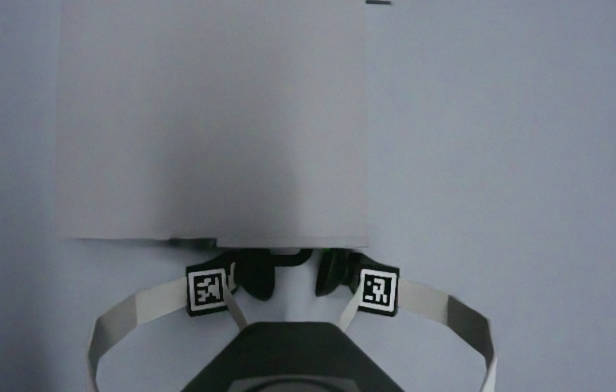

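Holding at ~11 N. Continue.

Emit:
{"api": "execute_actions", "payload": {
  "actions": [
    {"r1":{"joints":{"arm_m":0.463},"pace":"slow"}}
  ],
  "cameras": ["r1_wrist_camera"]
}}

Scene clock: 135.17 s.
r1.base_odometry: x=-0.354 y=+0.858 heading=+2.500 (m, m, rad; r1's odometry frame)
r1.turned_by_wheels: +0.000 (rad since the last result)
r1.turned_by_imu: +0.000 (rad since the last result)
r1.base_tilt: forward=-0.1 right=-0.4 (deg)
r1.lidar_m: 0.34 0.38 1.68 1.67 1.93 1.70 1.63 1.72 2.40 1.28 0.49 0.36
r1.base_status: not commanded
r1.joint_positions: lift_m=+0.885 arm_m=+0.465 wrist_yaw_rad=+0.000 wrist_pitch_rad=+1.500 wrist_roll_rad=+0.050 gripper_m=-0.036
r1.joint_status: all done
r1.motor_effort: lift_m=+21(21) arm_m=-9(14) wrist_yaw_rad=-2(14) wrist_pitch_rad=+0(37) wrist_roll_rad=-2(3) gripper_m=-18(27) wheel_0=-1(2) wheel_1=+1(1) wheel_2=+0(3) (%)
r1.hand_pose: x=+0.6559 y=-0.0874 z=+0.7754 quat_wxyz=(+0.731, +0.018, +0.681, -0.017) (m; r1's base frame)
r1.wrist_depth_mm: 187 188 190 192 241 243 245 / 187 188 190 192 240 243 245 / 209 188 190 192 240 243 245 / 208 188 190 193 240 243 245 / 231 234 235 208 240 244 245 / 231 232 180 199 173 244 246 / 232 233 236 - 241 244 246
r2.base_odometry: x=+0.538 y=-1.576 heading=-2.467 (m, m, rad; r2's odometry frame)
r2.turned_by_wheels: +0.000 (rad since the last result)
r2.turned_by_imu: +0.001 (rad since the last result)
r2.base_tilt: forward=+0.1 right=-0.2 (deg)
r2.lidar_m: 0.37 0.39 0.87 2.32 2.43 1.13 1.06 1.15 2.48 2.38 0.58 0.43
r2.base_status: not commanded
r2.joint_positions: lift_m=+1.120 arm_m=+0.002 wrist_yaw_rad=+0.000 wrist_pitch_rad=+1.600 wrist_roll_rad=+0.012 gripper_m=+0.130
r2.joint_status: not commanded
r2.motor_effort: lift_m=+23(23) arm_m=-1(0) wrist_yaw_rad=-1(1) wrist_pitch_rad=-1(1) wrist_roll_rad=-2(2) gripper_m=-2(1) wheel_0=+3(3) wheel_1=+1(1) wheel_2=-2(2) (%)
r2.hand_pose: x=+0.1642 y=-0.0874 z=+1.0096 quat_wxyz=(+0.697, +0.004, +0.717, -0.004) (m; r2's base frame)
r2.wrist_depth_mm: 878 904 904 931 946 991 1008 / 1229 1229 1255 1255 1229 1229 1255 / 1205 1229 1229 1255 1255 1255 1229 / 1205 1229 1255 1229 1229 1255 1255 / 1205 1255 1025 1042 1229 1255 1255 / 1229 1255 1025 1042 1255 1255 1255 / 1229 1255 1255 119 1255 1255 1281
pictures: r1_wrist_camera
camera_calibration (this result's frames):
r1_wrist_camera: T_world_to_cam=[[-0.04986, -0.998307, 0.0299661, -0.0857687], [-0.998349, 0.048961, -0.0300228, 0.728302], [0.0285048, -0.0314136, -0.9991, 0.9816], [0, 0, 0, 1]] pos_world=[0.694843, -0.0904463, 1.00515]
Images, in order (width x height): r1_wrist_camera 616x392.

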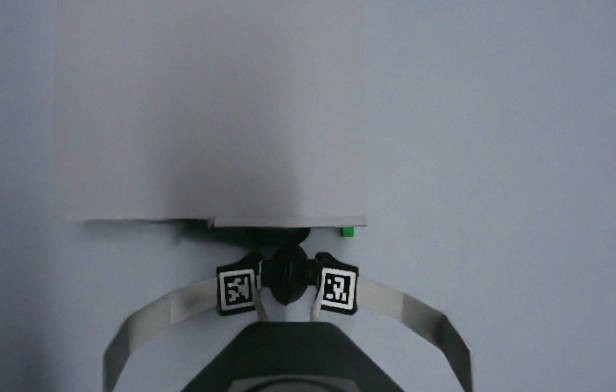

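Emit:
{"api": "execute_actions", "payload": {
  "actions": [
    {"r1":{"joints":{"arm_m":0.455,"lift_m":0.903,"gripper_m":0.07}}}
  ],
  "cameras": []
}}

Emit:
{"api": "execute_actions", "payload": {
  "actions": [
    {"r1":{"joints":{"arm_m":0.475}}}
  ],
  "cameras": []
}}

Emit:
{"api": "execute_actions", "payload": {
  "actions": [
    {"r1":{"joints":{"gripper_m":0.04}}}
  ],
  "cameras": []
}}

Emit:
{"api": "execute_actions", "payload": {
  "actions": [
    {"r1":{"joints":{"arm_m":0.488},"pace":"slow"}}
  ],
  "cameras": ["r1_wrist_camera"]
}}

Emit:
{"api": "execute_actions", "payload": {
  "actions": [
    {"r1":{"joints":{"gripper_m":0.0,"lift_m":0.895},"pace":"slow"}}
  ],
  "cameras": []
}}

Emit:
{"api": "execute_actions", "payload": {
  "actions": [
    {"r1":{"joints":{"gripper_m":-0.038,"lift_m":0.889},"pace":"slow"}}
  ],
  "cameras": []
}}

Emit:
{"api": "execute_actions", "payload": {
  "actions": [
    {"r1":{"joints":{"lift_m":0.884},"pace":"slow"}}
  ],
  "cameras": ["r1_wrist_camera"]
}}

Emit:
{"api": "execute_actions", "payload": {
  "actions": [
    {"r1":{"joints":{"arm_m":0.45},"pace":"fast"}}
  ],
  "cameras": ["r1_wrist_camera"]
}}

Scene clock: 137.37 s.
r1.base_odometry: x=-0.354 y=+0.858 heading=+2.500 (m, m, rad; r1's odometry frame)
r1.turned_by_wheels: +0.000 (rad since the last result)
r1.turned_by_imu: +0.000 (rad since the last result)
r1.base_tilt: forward=+0.0 right=-0.4 (deg)
r1.lidar_m: 0.33 0.38 1.71 1.66 1.93 1.71 1.63 1.75 2.39 1.26 0.51 0.37
r1.base_status: not commanded
r1.joint_positions: lift_m=+0.903 arm_m=+0.457 wrist_yaw_rad=+0.000 wrist_pitch_rad=+1.500 wrist_roll_rad=+0.050 gripper_m=+0.070
r1.joint_status: all done
r1.motor_effort: lift_m=+23(23) arm_m=-9(11) wrist_yaw_rad=-3(3) wrist_pitch_rad=+0(0) wrist_roll_rad=-2(1) gripper_m=-2(19) wheel_0=-1(2) wheel_1=+1(1) wheel_2=+0(0) (%)
r1.hand_pose: x=+0.6479 y=-0.0874 z=+0.7932 quat_wxyz=(+0.731, +0.018, +0.681, -0.017) (m; r1's base frame)
r1.wrist_depth_mm: 249 206 208 211 260 262 264 / 248 206 208 210 258 262 264 / 247 206 208 211 257 262 265 / 249 207 208 211 258 262 264 / 250 252 254 255 257 262 265 / 250 250 254 256 257 262 263 / 249 251 253 - 259 260 264
r2.base_odometry: x=+0.538 y=-1.576 heading=-2.467 (m, m, rad; r2's odometry frame)
r2.turned_by_wheels: +0.000 (rad since the last result)
r2.turned_by_imu: +0.001 (rad since the last result)
r2.base_tilt: forward=+0.1 right=-0.2 (deg)
r2.lidar_m: 0.40 0.40 0.88 2.35 2.42 1.12 1.06 1.12 2.48 2.38 0.59 0.44
r2.base_status: not commanded
r2.joint_positions: lift_m=+1.120 arm_m=+0.002 wrist_yaw_rad=+0.000 wrist_pitch_rad=+1.600 wrist_roll_rad=+0.012 gripper_m=+0.130
r2.joint_status: not commanded
r2.motor_effort: lift_m=+23(23) arm_m=+0(0) wrist_yaw_rad=-1(1) wrist_pitch_rad=-1(1) wrist_roll_rad=-2(2) gripper_m=+0(1) wheel_0=+3(3) wheel_1=+1(1) wheel_2=-2(2) (%)
r2.hand_pose: x=+0.1642 y=-0.0874 z=+1.0096 quat_wxyz=(+0.697, +0.004, +0.717, -0.004) (m; r2's base frame)
r2.wrist_depth_mm: 891 891 904 917 946 976 1008 / 1229 1229 1229 1229 1255 1229 1255 / 1205 1255 1229 1229 1255 1255 1281 / 1255 1255 1255 1229 1255 1255 1255 / 1229 1255 1025 1042 1255 1255 1255 / 1205 1229 1025 1025 1229 1281 1255 / 1229 1229 1255 120 1281 1281 1281
pictures: none
No camera images: the call's "cameras" was empty. Leave "cameras" out to get every camera's image.

Scene clock: 138.10 s.
r1.base_odometry: x=-0.354 y=+0.858 heading=+2.500 (m, m, rad; r1's odometry frame)
r1.turned_by_wheels: +0.000 (rad since the last result)
r1.turned_by_imu: +0.000 (rad since the last result)
r1.base_tilt: forward=+0.0 right=-0.3 (deg)
r1.lidar_m: 0.34 0.37 1.72 1.66 1.94 1.69 1.61 1.72 2.39 1.26 0.50 0.34
r1.base_status: not commanded
r1.joint_positions: lift_m=+0.903 arm_m=+0.473 wrist_yaw_rad=+0.000 wrist_pitch_rad=+1.500 wrist_roll_rad=+0.050 gripper_m=+0.070
r1.joint_status: all done
r1.motor_effort: lift_m=+23(23) arm_m=+9(7) wrist_yaw_rad=-2(3) wrist_pitch_rad=+0(1) wrist_roll_rad=-3(1) gripper_m=-2(3) wheel_0=-1(2) wheel_1=+1(1) wheel_2=+0(0) (%)
r1.hand_pose: x=+0.6647 y=-0.0874 z=+0.7932 quat_wxyz=(+0.731, +0.018, +0.681, -0.017) (m; r1's base frame)
r1.wrist_depth_mm: 248 206 208 211 259 262 265 / 249 204 208 211 258 262 264 / 247 206 208 210 258 264 264 / 248 206 207 211 258 262 264 / 248 250 213 255 258 263 262 / 247 250 250 255 256 259 265 / 250 250 251 - 258 262 264
r2.base_odometry: x=+0.538 y=-1.576 heading=-2.467 (m, m, rad; r2's odometry frame)
r2.turned_by_wheels: +0.000 (rad since the last result)
r2.turned_by_imu: +0.000 (rad since the last result)
r2.base_tilt: forward=+0.1 right=-0.2 (deg)
r2.lidar_m: 0.39 0.42 0.89 2.35 2.45 1.12 1.05 1.13 2.48 2.38 0.59 0.43
r2.base_status: not commanded
r2.joint_positions: lift_m=+1.120 arm_m=+0.002 wrist_yaw_rad=+0.000 wrist_pitch_rad=+1.600 wrist_roll_rad=+0.012 gripper_m=+0.130
r2.joint_status: not commanded
r2.motor_effort: lift_m=+22(23) arm_m=-1(0) wrist_yaw_rad=-1(1) wrist_pitch_rad=-1(0) wrist_roll_rad=-1(3) gripper_m=-1(0) wheel_0=+3(3) wheel_1=+1(1) wheel_2=-2(2) (%)
r2.hand_pose: x=+0.1642 y=-0.0874 z=+1.0096 quat_wxyz=(+0.697, +0.004, +0.717, -0.004) (m; r2's base frame)
r2.wrist_depth_mm: 878 904 917 931 946 976 1008 / 1205 1255 1255 1229 1255 1255 1281 / 1229 1229 1229 1229 1255 1281 1281 / 1229 1229 1255 1229 1255 1255 1255 / 1229 1255 1042 1042 1255 1229 1255 / 1229 1229 1025 1025 1255 1255 1255 / 1255 1229 1205 120 1255 1255 1281
pictures: none
No camera images: the call's "cameras" was empty. Leave "cameras" out to get every camera's image.

Scene clock: 139.17 s.
r1.base_odometry: x=-0.354 y=+0.858 heading=+2.500 (m, m, rad; r1's odometry frame)
r1.turned_by_wheels: +0.000 (rad since the last result)
r1.turned_by_imu: +0.000 (rad since the last result)
r1.base_tilt: forward=-0.1 right=-0.3 (deg)
r1.lidar_m: 0.32 0.36 1.69 1.65 1.93 1.65 1.63 1.71 2.42 1.28 0.50 0.38
r1.base_status: not commanded
r1.joint_positions: lift_m=+0.903 arm_m=+0.473 wrist_yaw_rad=+0.000 wrist_pitch_rad=+1.500 wrist_roll_rad=+0.050 gripper_m=+0.040
r1.joint_status: all done
r1.motor_effort: lift_m=+23(23) arm_m=+9(9) wrist_yaw_rad=-1(1) wrist_pitch_rad=-2(2) wrist_roll_rad=+0(2) gripper_m=-7(6) wheel_0=-2(2) wheel_1=+0(1) wheel_2=+0(0) (%)
r1.hand_pose: x=+0.6646 y=-0.0874 z=+0.7932 quat_wxyz=(+0.731, +0.018, +0.682, -0.017) (m; r1's base frame)
r1.wrist_depth_mm: 247 204 208 208 258 260 262 / 247 206 208 210 257 262 264 / 248 206 208 210 259 260 265 / 247 205 207 210 259 260 263 / 247 250 216 254 258 259 264 / 248 250 213 254 198 260 263 / 248 249 252 - 259 262 264
r2.base_odometry: x=+0.538 y=-1.576 heading=-2.467 (m, m, rad; r2's odometry frame)
r2.turned_by_wheels: +0.000 (rad since the last result)
r2.turned_by_imu: +0.000 (rad since the last result)
r2.base_tilt: forward=+0.1 right=-0.2 (deg)
r2.lidar_m: 0.36 0.41 0.90 2.34 2.45 1.12 1.06 1.14 2.50 2.39 0.57 0.42
r2.base_status: not commanded
r2.joint_positions: lift_m=+1.120 arm_m=+0.002 wrist_yaw_rad=+0.000 wrist_pitch_rad=+1.600 wrist_roll_rad=+0.012 gripper_m=+0.130
r2.joint_status: not commanded
r2.motor_effort: lift_m=+22(23) arm_m=-1(0) wrist_yaw_rad=-1(1) wrist_pitch_rad=+0(0) wrist_roll_rad=-1(1) gripper_m=-1(1) wheel_0=+3(3) wheel_1=+1(1) wheel_2=-2(2) (%)
r2.hand_pose: x=+0.1642 y=-0.0874 z=+1.0096 quat_wxyz=(+0.697, +0.004, +0.717, -0.004) (m; r2's base frame)
r2.wrist_depth_mm: 878 891 917 917 946 976 991 / 1229 1205 1229 1229 1255 1255 1255 / 1229 1229 1229 1229 1255 1255 1255 / 1205 1229 1229 1229 1255 1281 1255 / 1229 1255 1025 1042 1255 1255 1255 / 1229 1255 1025 1025 1255 1255 1281 / 1229 1229 1255 119 1255 1255 1255
pictures: none
No camera images: the call's "cameras" was empty. Leave "cameras" out to get every camera's image.

Scene clock: 140.17 s.
r1.base_odometry: x=-0.354 y=+0.858 heading=+2.500 (m, m, rad; r1's odometry frame)
r1.turned_by_wheels: +0.000 (rad since the last result)
r1.turned_by_imu: +0.000 (rad since the last result)
r1.base_tilt: forward=-0.1 right=-0.3 (deg)
r1.lidar_m: 0.35 0.34 1.70 1.66 1.95 1.69 1.61 1.72 2.44 1.25 0.47 0.38
r1.base_status: not commanded
r1.joint_positions: lift_m=+0.903 arm_m=+0.486 wrist_yaw_rad=-0.004 wrist_pitch_rad=+1.512 wrist_roll_rad=+0.050 gripper_m=+0.040
r1.joint_status: all done
r1.on_its_own: wrist_pitch_rad is at rest, and its effort (-36) is outside its rest range (-23 to +23)
r1.motor_effort: lift_m=+22(22) arm_m=+12(12) wrist_yaw_rad=+11(11) wrist_pitch_rad=-36(37) wrist_roll_rad=+0(4) gripper_m=-7(8) wheel_0=-2(2) wheel_1=+0(0) wheel_2=-2(2) (%)
r1.hand_pose: x=+0.6732 y=-0.0875 z=+0.7930 quat_wxyz=(+0.727, +0.020, +0.686, -0.019) (m; r1's base frame)
r1.wrist_depth_mm: 243 203 205 206 255 258 262 / 246 202 206 207 256 259 262 / 246 204 206 208 257 259 262 / 246 204 207 209 257 260 263 / 248 251 207 210 257 262 264 / 247 251 194 255 191 262 264 / 249 251 253 - 262 263 264
r2.base_odometry: x=+0.538 y=-1.576 heading=-2.467 (m, m, rad; r2's odometry frame)
r2.turned_by_wheels: +0.000 (rad since the last result)
r2.turned_by_imu: +0.000 (rad since the last result)
r2.base_tilt: forward=+0.2 right=-0.2 (deg)
r2.lidar_m: 0.40 0.40 0.87 2.35 2.43 1.13 1.05 1.13 2.49 2.39 0.60 0.43
r2.base_status: not commanded
r2.joint_positions: lift_m=+1.120 arm_m=+0.002 wrist_yaw_rad=+0.000 wrist_pitch_rad=+1.600 wrist_roll_rad=+0.012 gripper_m=+0.130
r2.joint_status: not commanded
r2.motor_effort: lift_m=+23(22) arm_m=-1(1) wrist_yaw_rad=-1(1) wrist_pitch_rad=+0(0) wrist_roll_rad=-1(1) gripper_m=+0(0) wheel_0=+3(3) wheel_1=+1(1) wheel_2=-2(2) (%)
r2.hand_pose: x=+0.1642 y=-0.0874 z=+1.0096 quat_wxyz=(+0.697, +0.004, +0.717, -0.004) (m; r2's base frame)
r2.wrist_depth_mm: 878 891 904 931 946 976 1008 / 1229 1229 1229 1255 1255 1255 1255 / 1205 1229 1255 1229 1255 1255 1255 / 1229 1255 1255 1229 1229 1281 1255 / 1205 1229 1008 1025 1255 1255 1255 / 1229 1229 1025 1042 1255 1255 1281 / 1229 1255 1255 120 1255 1255 1255
pictures: r1_wrist_camera
camera_calibration (this result's frames):
r1_wrist_camera: T_world_to_cam=[[-0.0534852, -0.9981, 0.0305958, -0.0835457], [-0.998444, 0.0529695, -0.0174256, 0.736498], [0.0157718, -0.0314802, -0.99938, 1.00755], [0, 0, 0, 1]] pos_world=[0.714992, -0.0906811, 1.02231]
Images, in order (width x height): r1_wrist_camera 616x392.

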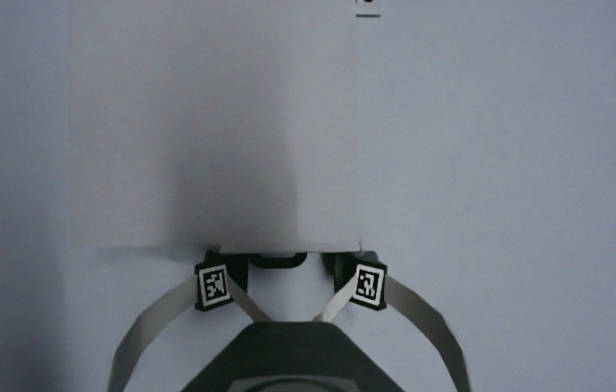

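Scene clock: 141.93 s.
r1.base_odometry: x=-0.354 y=+0.858 heading=+2.500 (m, m, rad; r1's odometry frame)
r1.turned_by_wheels: +0.000 (rad since the last result)
r1.turned_by_imu: +0.000 (rad since the last result)
r1.base_tilt: forward=+0.0 right=-0.4 (deg)
r1.lidar_m: 0.33 0.37 1.71 1.66 1.94 1.68 1.61 1.70 2.41 1.28 0.52 0.36
r1.base_status: not commanded
r1.joint_positions: lift_m=+0.895 arm_m=+0.486 wrist_yaw_rad=-0.004 wrist_pitch_rad=+1.513 wrist_roll_rad=+0.050 gripper_m=+0.001
r1.joint_status: all done
r1.on_its_own: wrist_pitch_rad is at rest, and its effort (-38) is outside its rest range (-23 to +23)
r1.motor_effort: lift_m=+20(22) arm_m=+12(12) wrist_yaw_rad=+11(11) wrist_pitch_rad=-38(40) wrist_roll_rad=-2(1) gripper_m=-21(22) wheel_0=-1(2) wheel_1=+1(1) wheel_2=-2(2) (%)
r1.hand_pose: x=+0.6730 y=-0.0875 z=+0.7852 quat_wxyz=(+0.727, +0.020, +0.686, -0.019) (m; r1's base frame)
r1.wrist_depth_mm: 235 193 193 196 244 248 248 / 235 193 195 196 245 248 249 / 236 193 196 198 245 249 250 / 236 195 196 198 246 249 251 / 236 240 196 198 249 250 252 / 239 238 187 245 191 250 253 / 238 241 242 - 250 251 253
r2.base_odometry: x=+0.538 y=-1.576 heading=-2.467 (m, m, rad; r2's odometry frame)
r2.turned_by_wheels: +0.000 (rad since the last result)
r2.turned_by_imu: +0.000 (rad since the last result)
r2.base_tilt: forward=+0.1 right=-0.2 (deg)
r2.lidar_m: 0.39 0.42 0.87 2.33 2.44 1.13 1.08 1.12 2.50 2.38 0.60 0.42
r2.base_status: not commanded
r2.joint_positions: lift_m=+1.120 arm_m=+0.002 wrist_yaw_rad=+0.000 wrist_pitch_rad=+1.600 wrist_roll_rad=+0.012 gripper_m=+0.130
r2.joint_status: not commanded
r2.motor_effort: lift_m=+22(23) arm_m=+0(1) wrist_yaw_rad=-1(1) wrist_pitch_rad=+0(0) wrist_roll_rad=-1(2) gripper_m=+0(1) wheel_0=+3(3) wheel_1=+1(1) wheel_2=-3(2) (%)
r2.hand_pose: x=+0.1642 y=-0.0874 z=+1.0096 quat_wxyz=(+0.697, +0.004, +0.717, -0.004) (m; r2's base frame)
r2.wrist_depth_mm: 878 904 917 917 946 960 1008 / 1229 1229 1229 1229 1229 1255 1255 / 1229 1229 1229 1255 1255 1255 1255 / 1229 1229 1229 1255 1255 1255 1281 / 1229 1229 1025 1025 1255 1255 1255 / 1229 1229 1042 1042 1255 1255 1281 / 1229 1229 1255 119 1229 1255 1255
pictures: none
No camera images: the call's "cameras" was empty. Leave "cameras" out to get every camera's image.

Scene clock: 143.37 s.
r1.base_odometry: x=-0.354 y=+0.858 heading=+2.500 (m, m, rad; r1's odometry frame)
r1.turned_by_wheels: +0.000 (rad since the last result)
r1.turned_by_imu: +0.000 (rad since the last result)
r1.base_tilt: forward=+0.0 right=-0.4 (deg)
r1.lidar_m: 0.34 0.35 1.68 1.64 1.92 1.68 1.62 1.73 2.38 1.26 0.48 0.38
r1.base_status: not commanded
r1.joint_positions: lift_m=+0.889 arm_m=+0.486 wrist_yaw_rad=-0.004 wrist_pitch_rad=+1.513 wrist_roll_rad=+0.050 gripper_m=-0.037
r1.joint_status: all done
r1.on_its_own: wrist_pitch_rad is at rest, and its effort (-39) is outside its rest range (-23 to +23)
r1.motor_effort: lift_m=+23(24) arm_m=+12(12) wrist_yaw_rad=+11(12) wrist_pitch_rad=-39(41) wrist_roll_rad=-3(1) gripper_m=-29(30) wheel_0=+0(0) wheel_1=+1(1) wheel_2=-2(2) (%)
r1.hand_pose: x=+0.6730 y=-0.0875 z=+0.7789 quat_wxyz=(+0.727, +0.020, +0.686, -0.019) (m; r1's base frame)
r1.wrist_depth_mm: 183 183 187 188 236 239 239 / 183 186 187 187 238 238 241 / 206 185 189 190 238 240 243 / 207 186 188 191 238 241 243 / 230 232 189 191 239 241 244 / 232 166 194 237 181 243 246 / 231 234 234 - 242 243 247
r2.base_odometry: x=+0.538 y=-1.576 heading=-2.467 (m, m, rad; r2's odometry frame)
r2.turned_by_wheels: +0.000 (rad since the last result)
r2.turned_by_imu: +0.000 (rad since the last result)
r2.base_tilt: forward=+0.1 right=-0.2 (deg)
r2.lidar_m: 0.39 0.41 0.90 2.33 2.42 1.12 1.06 1.12 2.48 2.37 0.61 0.42
r2.base_status: not commanded
r2.joint_positions: lift_m=+1.120 arm_m=+0.002 wrist_yaw_rad=+0.000 wrist_pitch_rad=+1.600 wrist_roll_rad=+0.012 gripper_m=+0.130
r2.joint_status: not commanded
r2.motor_effort: lift_m=+23(22) arm_m=+0(0) wrist_yaw_rad=-1(1) wrist_pitch_rad=+0(0) wrist_roll_rad=-2(2) gripper_m=-1(0) wheel_0=+3(3) wheel_1=+1(1) wheel_2=-2(2) (%)
r2.hand_pose: x=+0.1642 y=-0.0874 z=+1.0096 quat_wxyz=(+0.697, +0.004, +0.717, -0.004) (m; r2's base frame)
r2.wrist_depth_mm: 891 891 904 946 946 976 991 / 1229 1205 1229 1229 1255 1255 1255 / 1229 1229 1229 1255 1229 1255 1255 / 1229 1229 1255 1229 1255 1255 1255 / 1229 1255 1025 1042 1229 1255 1255 / 1255 1255 1025 1042 1255 1255 1255 / 1229 1229 1229 120 1255 1281 1281
pictures: none
No camera images: the call's "cameras" was empty. Leave "cameras" out to get every camera's image.

Scene clock: 143.97 s.
r1.base_odometry: x=-0.354 y=+0.858 heading=+2.500 (m, m, rad; r1's odometry frame)
r1.turned_by_wheels: +0.000 (rad since the last result)
r1.turned_by_imu: +0.000 (rad since the last result)
r1.base_tilt: forward=-0.1 right=-0.4 (deg)
r1.lidar_m: 0.33 0.37 1.71 1.65 1.96 1.69 1.64 1.73 2.40 1.28 0.48 0.35
r1.base_status: not commanded
r1.joint_positions: lift_m=+0.884 arm_m=+0.486 wrist_yaw_rad=-0.005 wrist_pitch_rad=+1.514 wrist_roll_rad=+0.050 gripper_m=-0.037
r1.joint_status: all done
r1.on_its_own: wrist_yaw_rad is at rest, and its effort (+14) is outside its rest range (-13 to +13); wrist_pitch_rad is at rest, and its effort (-41) is outside its rest range (-23 to +23)
r1.motor_effort: lift_m=+19(24) arm_m=+12(12) wrist_yaw_rad=+14(13) wrist_pitch_rad=-41(41) wrist_roll_rad=-1(1) gripper_m=-27(29) wheel_0=+0(0) wheel_1=+1(1) wheel_2=-2(2) (%)
r1.hand_pose: x=+0.6727 y=-0.0875 z=+0.7743 quat_wxyz=(+0.727, +0.020, +0.686, -0.019) (m; r1's base frame)
r1.wrist_depth_mm: 181 181 184 186 236 236 238 / 182 182 185 187 235 237 240 / 204 183 186 189 236 238 239 / 205 184 187 187 236 239 241 / 228 230 187 189 237 239 241 / 229 168 190 235 181 240 245 / 230 233 233 - 240 241 245
r2.base_odometry: x=+0.538 y=-1.576 heading=-2.467 (m, m, rad; r2's odometry frame)
r2.turned_by_wheels: +0.000 (rad since the last result)
r2.turned_by_imu: +0.000 (rad since the last result)
r2.base_tilt: forward=+0.1 right=-0.2 (deg)
r2.lidar_m: 0.39 0.42 0.91 2.32 2.45 1.11 1.06 1.14 2.50 2.38 0.58 0.41
r2.base_status: not commanded
r2.joint_positions: lift_m=+1.120 arm_m=+0.002 wrist_yaw_rad=+0.000 wrist_pitch_rad=+1.600 wrist_roll_rad=+0.012 gripper_m=+0.130
r2.joint_status: not commanded
r2.motor_effort: lift_m=+22(23) arm_m=-1(0) wrist_yaw_rad=-1(1) wrist_pitch_rad=+0(0) wrist_roll_rad=-2(2) gripper_m=+0(1) wheel_0=+3(3) wheel_1=+1(1) wheel_2=-2(2) (%)
r2.hand_pose: x=+0.1642 y=-0.0874 z=+1.0096 quat_wxyz=(+0.697, +0.004, +0.717, -0.004) (m; r2's base frame)
r2.wrist_depth_mm: 878 904 917 917 946 976 1008 / 1229 1205 1255 1229 1229 1255 1281 / 1229 1229 1229 1229 1255 1255 1255 / 1229 1229 1229 1255 1229 1255 1255 / 1229 1229 1025 1025 1255 1255 1281 / 1229 1229 1025 1042 1281 1255 1281 / 1229 1229 1229 120 1255 1281 1255
pictures: r1_wrist_camera
camera_calibration (this result's frames):
r1_wrist_camera: T_world_to_cam=[[-0.0544956, -0.998043, 0.0306742, -0.082391], [-0.998412, 0.0540262, -0.0159278, 0.734598], [0.0142394, -0.0314935, -0.999403, 0.98988], [0, 0, 0, 1]] pos_world=[0.714846, -0.0907425, 1.00352]
Images, in order (width x height): r1_wrist_camera 616x392.

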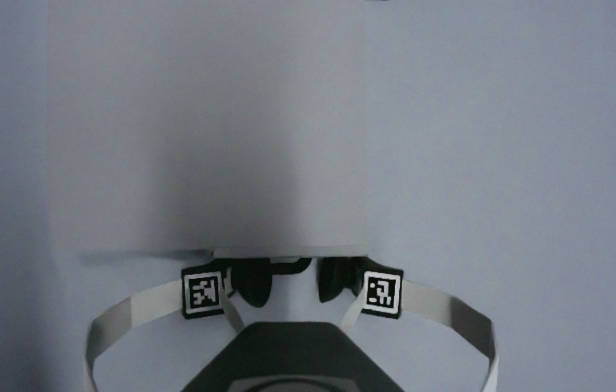

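Scene clock: 144.77 s.
r1.base_odometry: x=-0.354 y=+0.858 heading=+2.500 (m, m, rad; r1's odometry frame)
r1.turned_by_wheels: +0.000 (rad since the last result)
r1.turned_by_imu: +0.000 (rad since the last result)
r1.base_tilt: forward=+0.0 right=-0.3 (deg)
r1.lidar_m: 0.33 0.37 1.68 1.66 1.93 1.71 1.60 1.72 2.41 1.30 0.48 0.36
r1.base_status: not commanded
r1.joint_positions: lift_m=+0.884 arm_m=+0.452 wrist_yaw_rad=+0.000 wrist_pitch_rad=+1.500 wrist_roll_rad=+0.050 gripper_m=-0.037
r1.joint_status: all done
r1.motor_effort: lift_m=+20(20) arm_m=-8(13) wrist_yaw_rad=-1(14) wrist_pitch_rad=-1(43) wrist_roll_rad=-3(2) gripper_m=-20(26) wheel_0=-1(1) wheel_1=+1(1) wheel_2=+0(2) (%)
r1.hand_pose: x=+0.6428 y=-0.0874 z=+0.7745 quat_wxyz=(+0.731, +0.018, +0.681, -0.017) (m; r1's base frame)
r1.wrist_depth_mm: 186 187 189 191 239 242 244 / 187 188 189 192 239 243 243 / 208 188 189 191 239 242 246 / 231 234 190 193 240 242 245 / 230 232 236 237 240 242 245 / 231 232 181 200 174 243 245 / 231 232 236 - 241 244 245
r2.base_odometry: x=+0.538 y=-1.576 heading=-2.467 (m, m, rad; r2's odometry frame)
r2.turned_by_wheels: +0.000 (rad since the last result)
r2.turned_by_imu: +0.000 (rad since the last result)
r2.base_tilt: forward=+0.1 right=-0.3 (deg)
r2.lidar_m: 0.38 0.42 0.88 2.34 2.41 1.15 1.08 1.16 2.50 2.39 0.59 0.40
r2.base_status: not commanded
r2.joint_positions: lift_m=+1.120 arm_m=+0.002 wrist_yaw_rad=+0.000 wrist_pitch_rad=+1.600 wrist_roll_rad=+0.012 gripper_m=+0.130
r2.joint_status: not commanded
r2.motor_effort: lift_m=+22(22) arm_m=+0(0) wrist_yaw_rad=-1(1) wrist_pitch_rad=-1(1) wrist_roll_rad=-2(1) gripper_m=+0(0) wheel_0=+3(3) wheel_1=+1(1) wheel_2=-2(2) (%)
r2.hand_pose: x=+0.1642 y=-0.0874 z=+1.0096 quat_wxyz=(+0.697, +0.004, +0.717, -0.004) (m; r2's base frame)
r2.wrist_depth_mm: 891 891 904 917 946 991 991 / 1229 1229 1229 1229 1229 1255 1255 / 1229 1205 1229 1255 1255 1229 1255 / 1229 1229 1255 1229 1229 1255 1255 / 1255 1229 1025 1042 1255 1255 1255 / 1229 1229 1025 1025 1229 1255 1255 / 1229 1229 1229 119 1281 1255 1281
pictures: r1_wrist_camera
camera_calibration (this result's frames):
r1_wrist_camera: T_world_to_cam=[[-0.0501006, -0.998294, 0.029974, -0.0862509], [-0.998343, 0.0492071, -0.029841, 0.715047], [0.0283152, -0.0314193, -0.999105, 0.98119], [0, 0, 0, 1]] pos_world=[0.681758, -0.0904609, 1.00424]
Images, in order (width x height): r1_wrist_camera 616x392.

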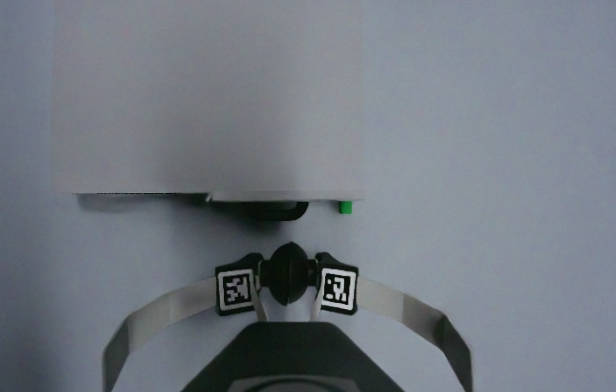

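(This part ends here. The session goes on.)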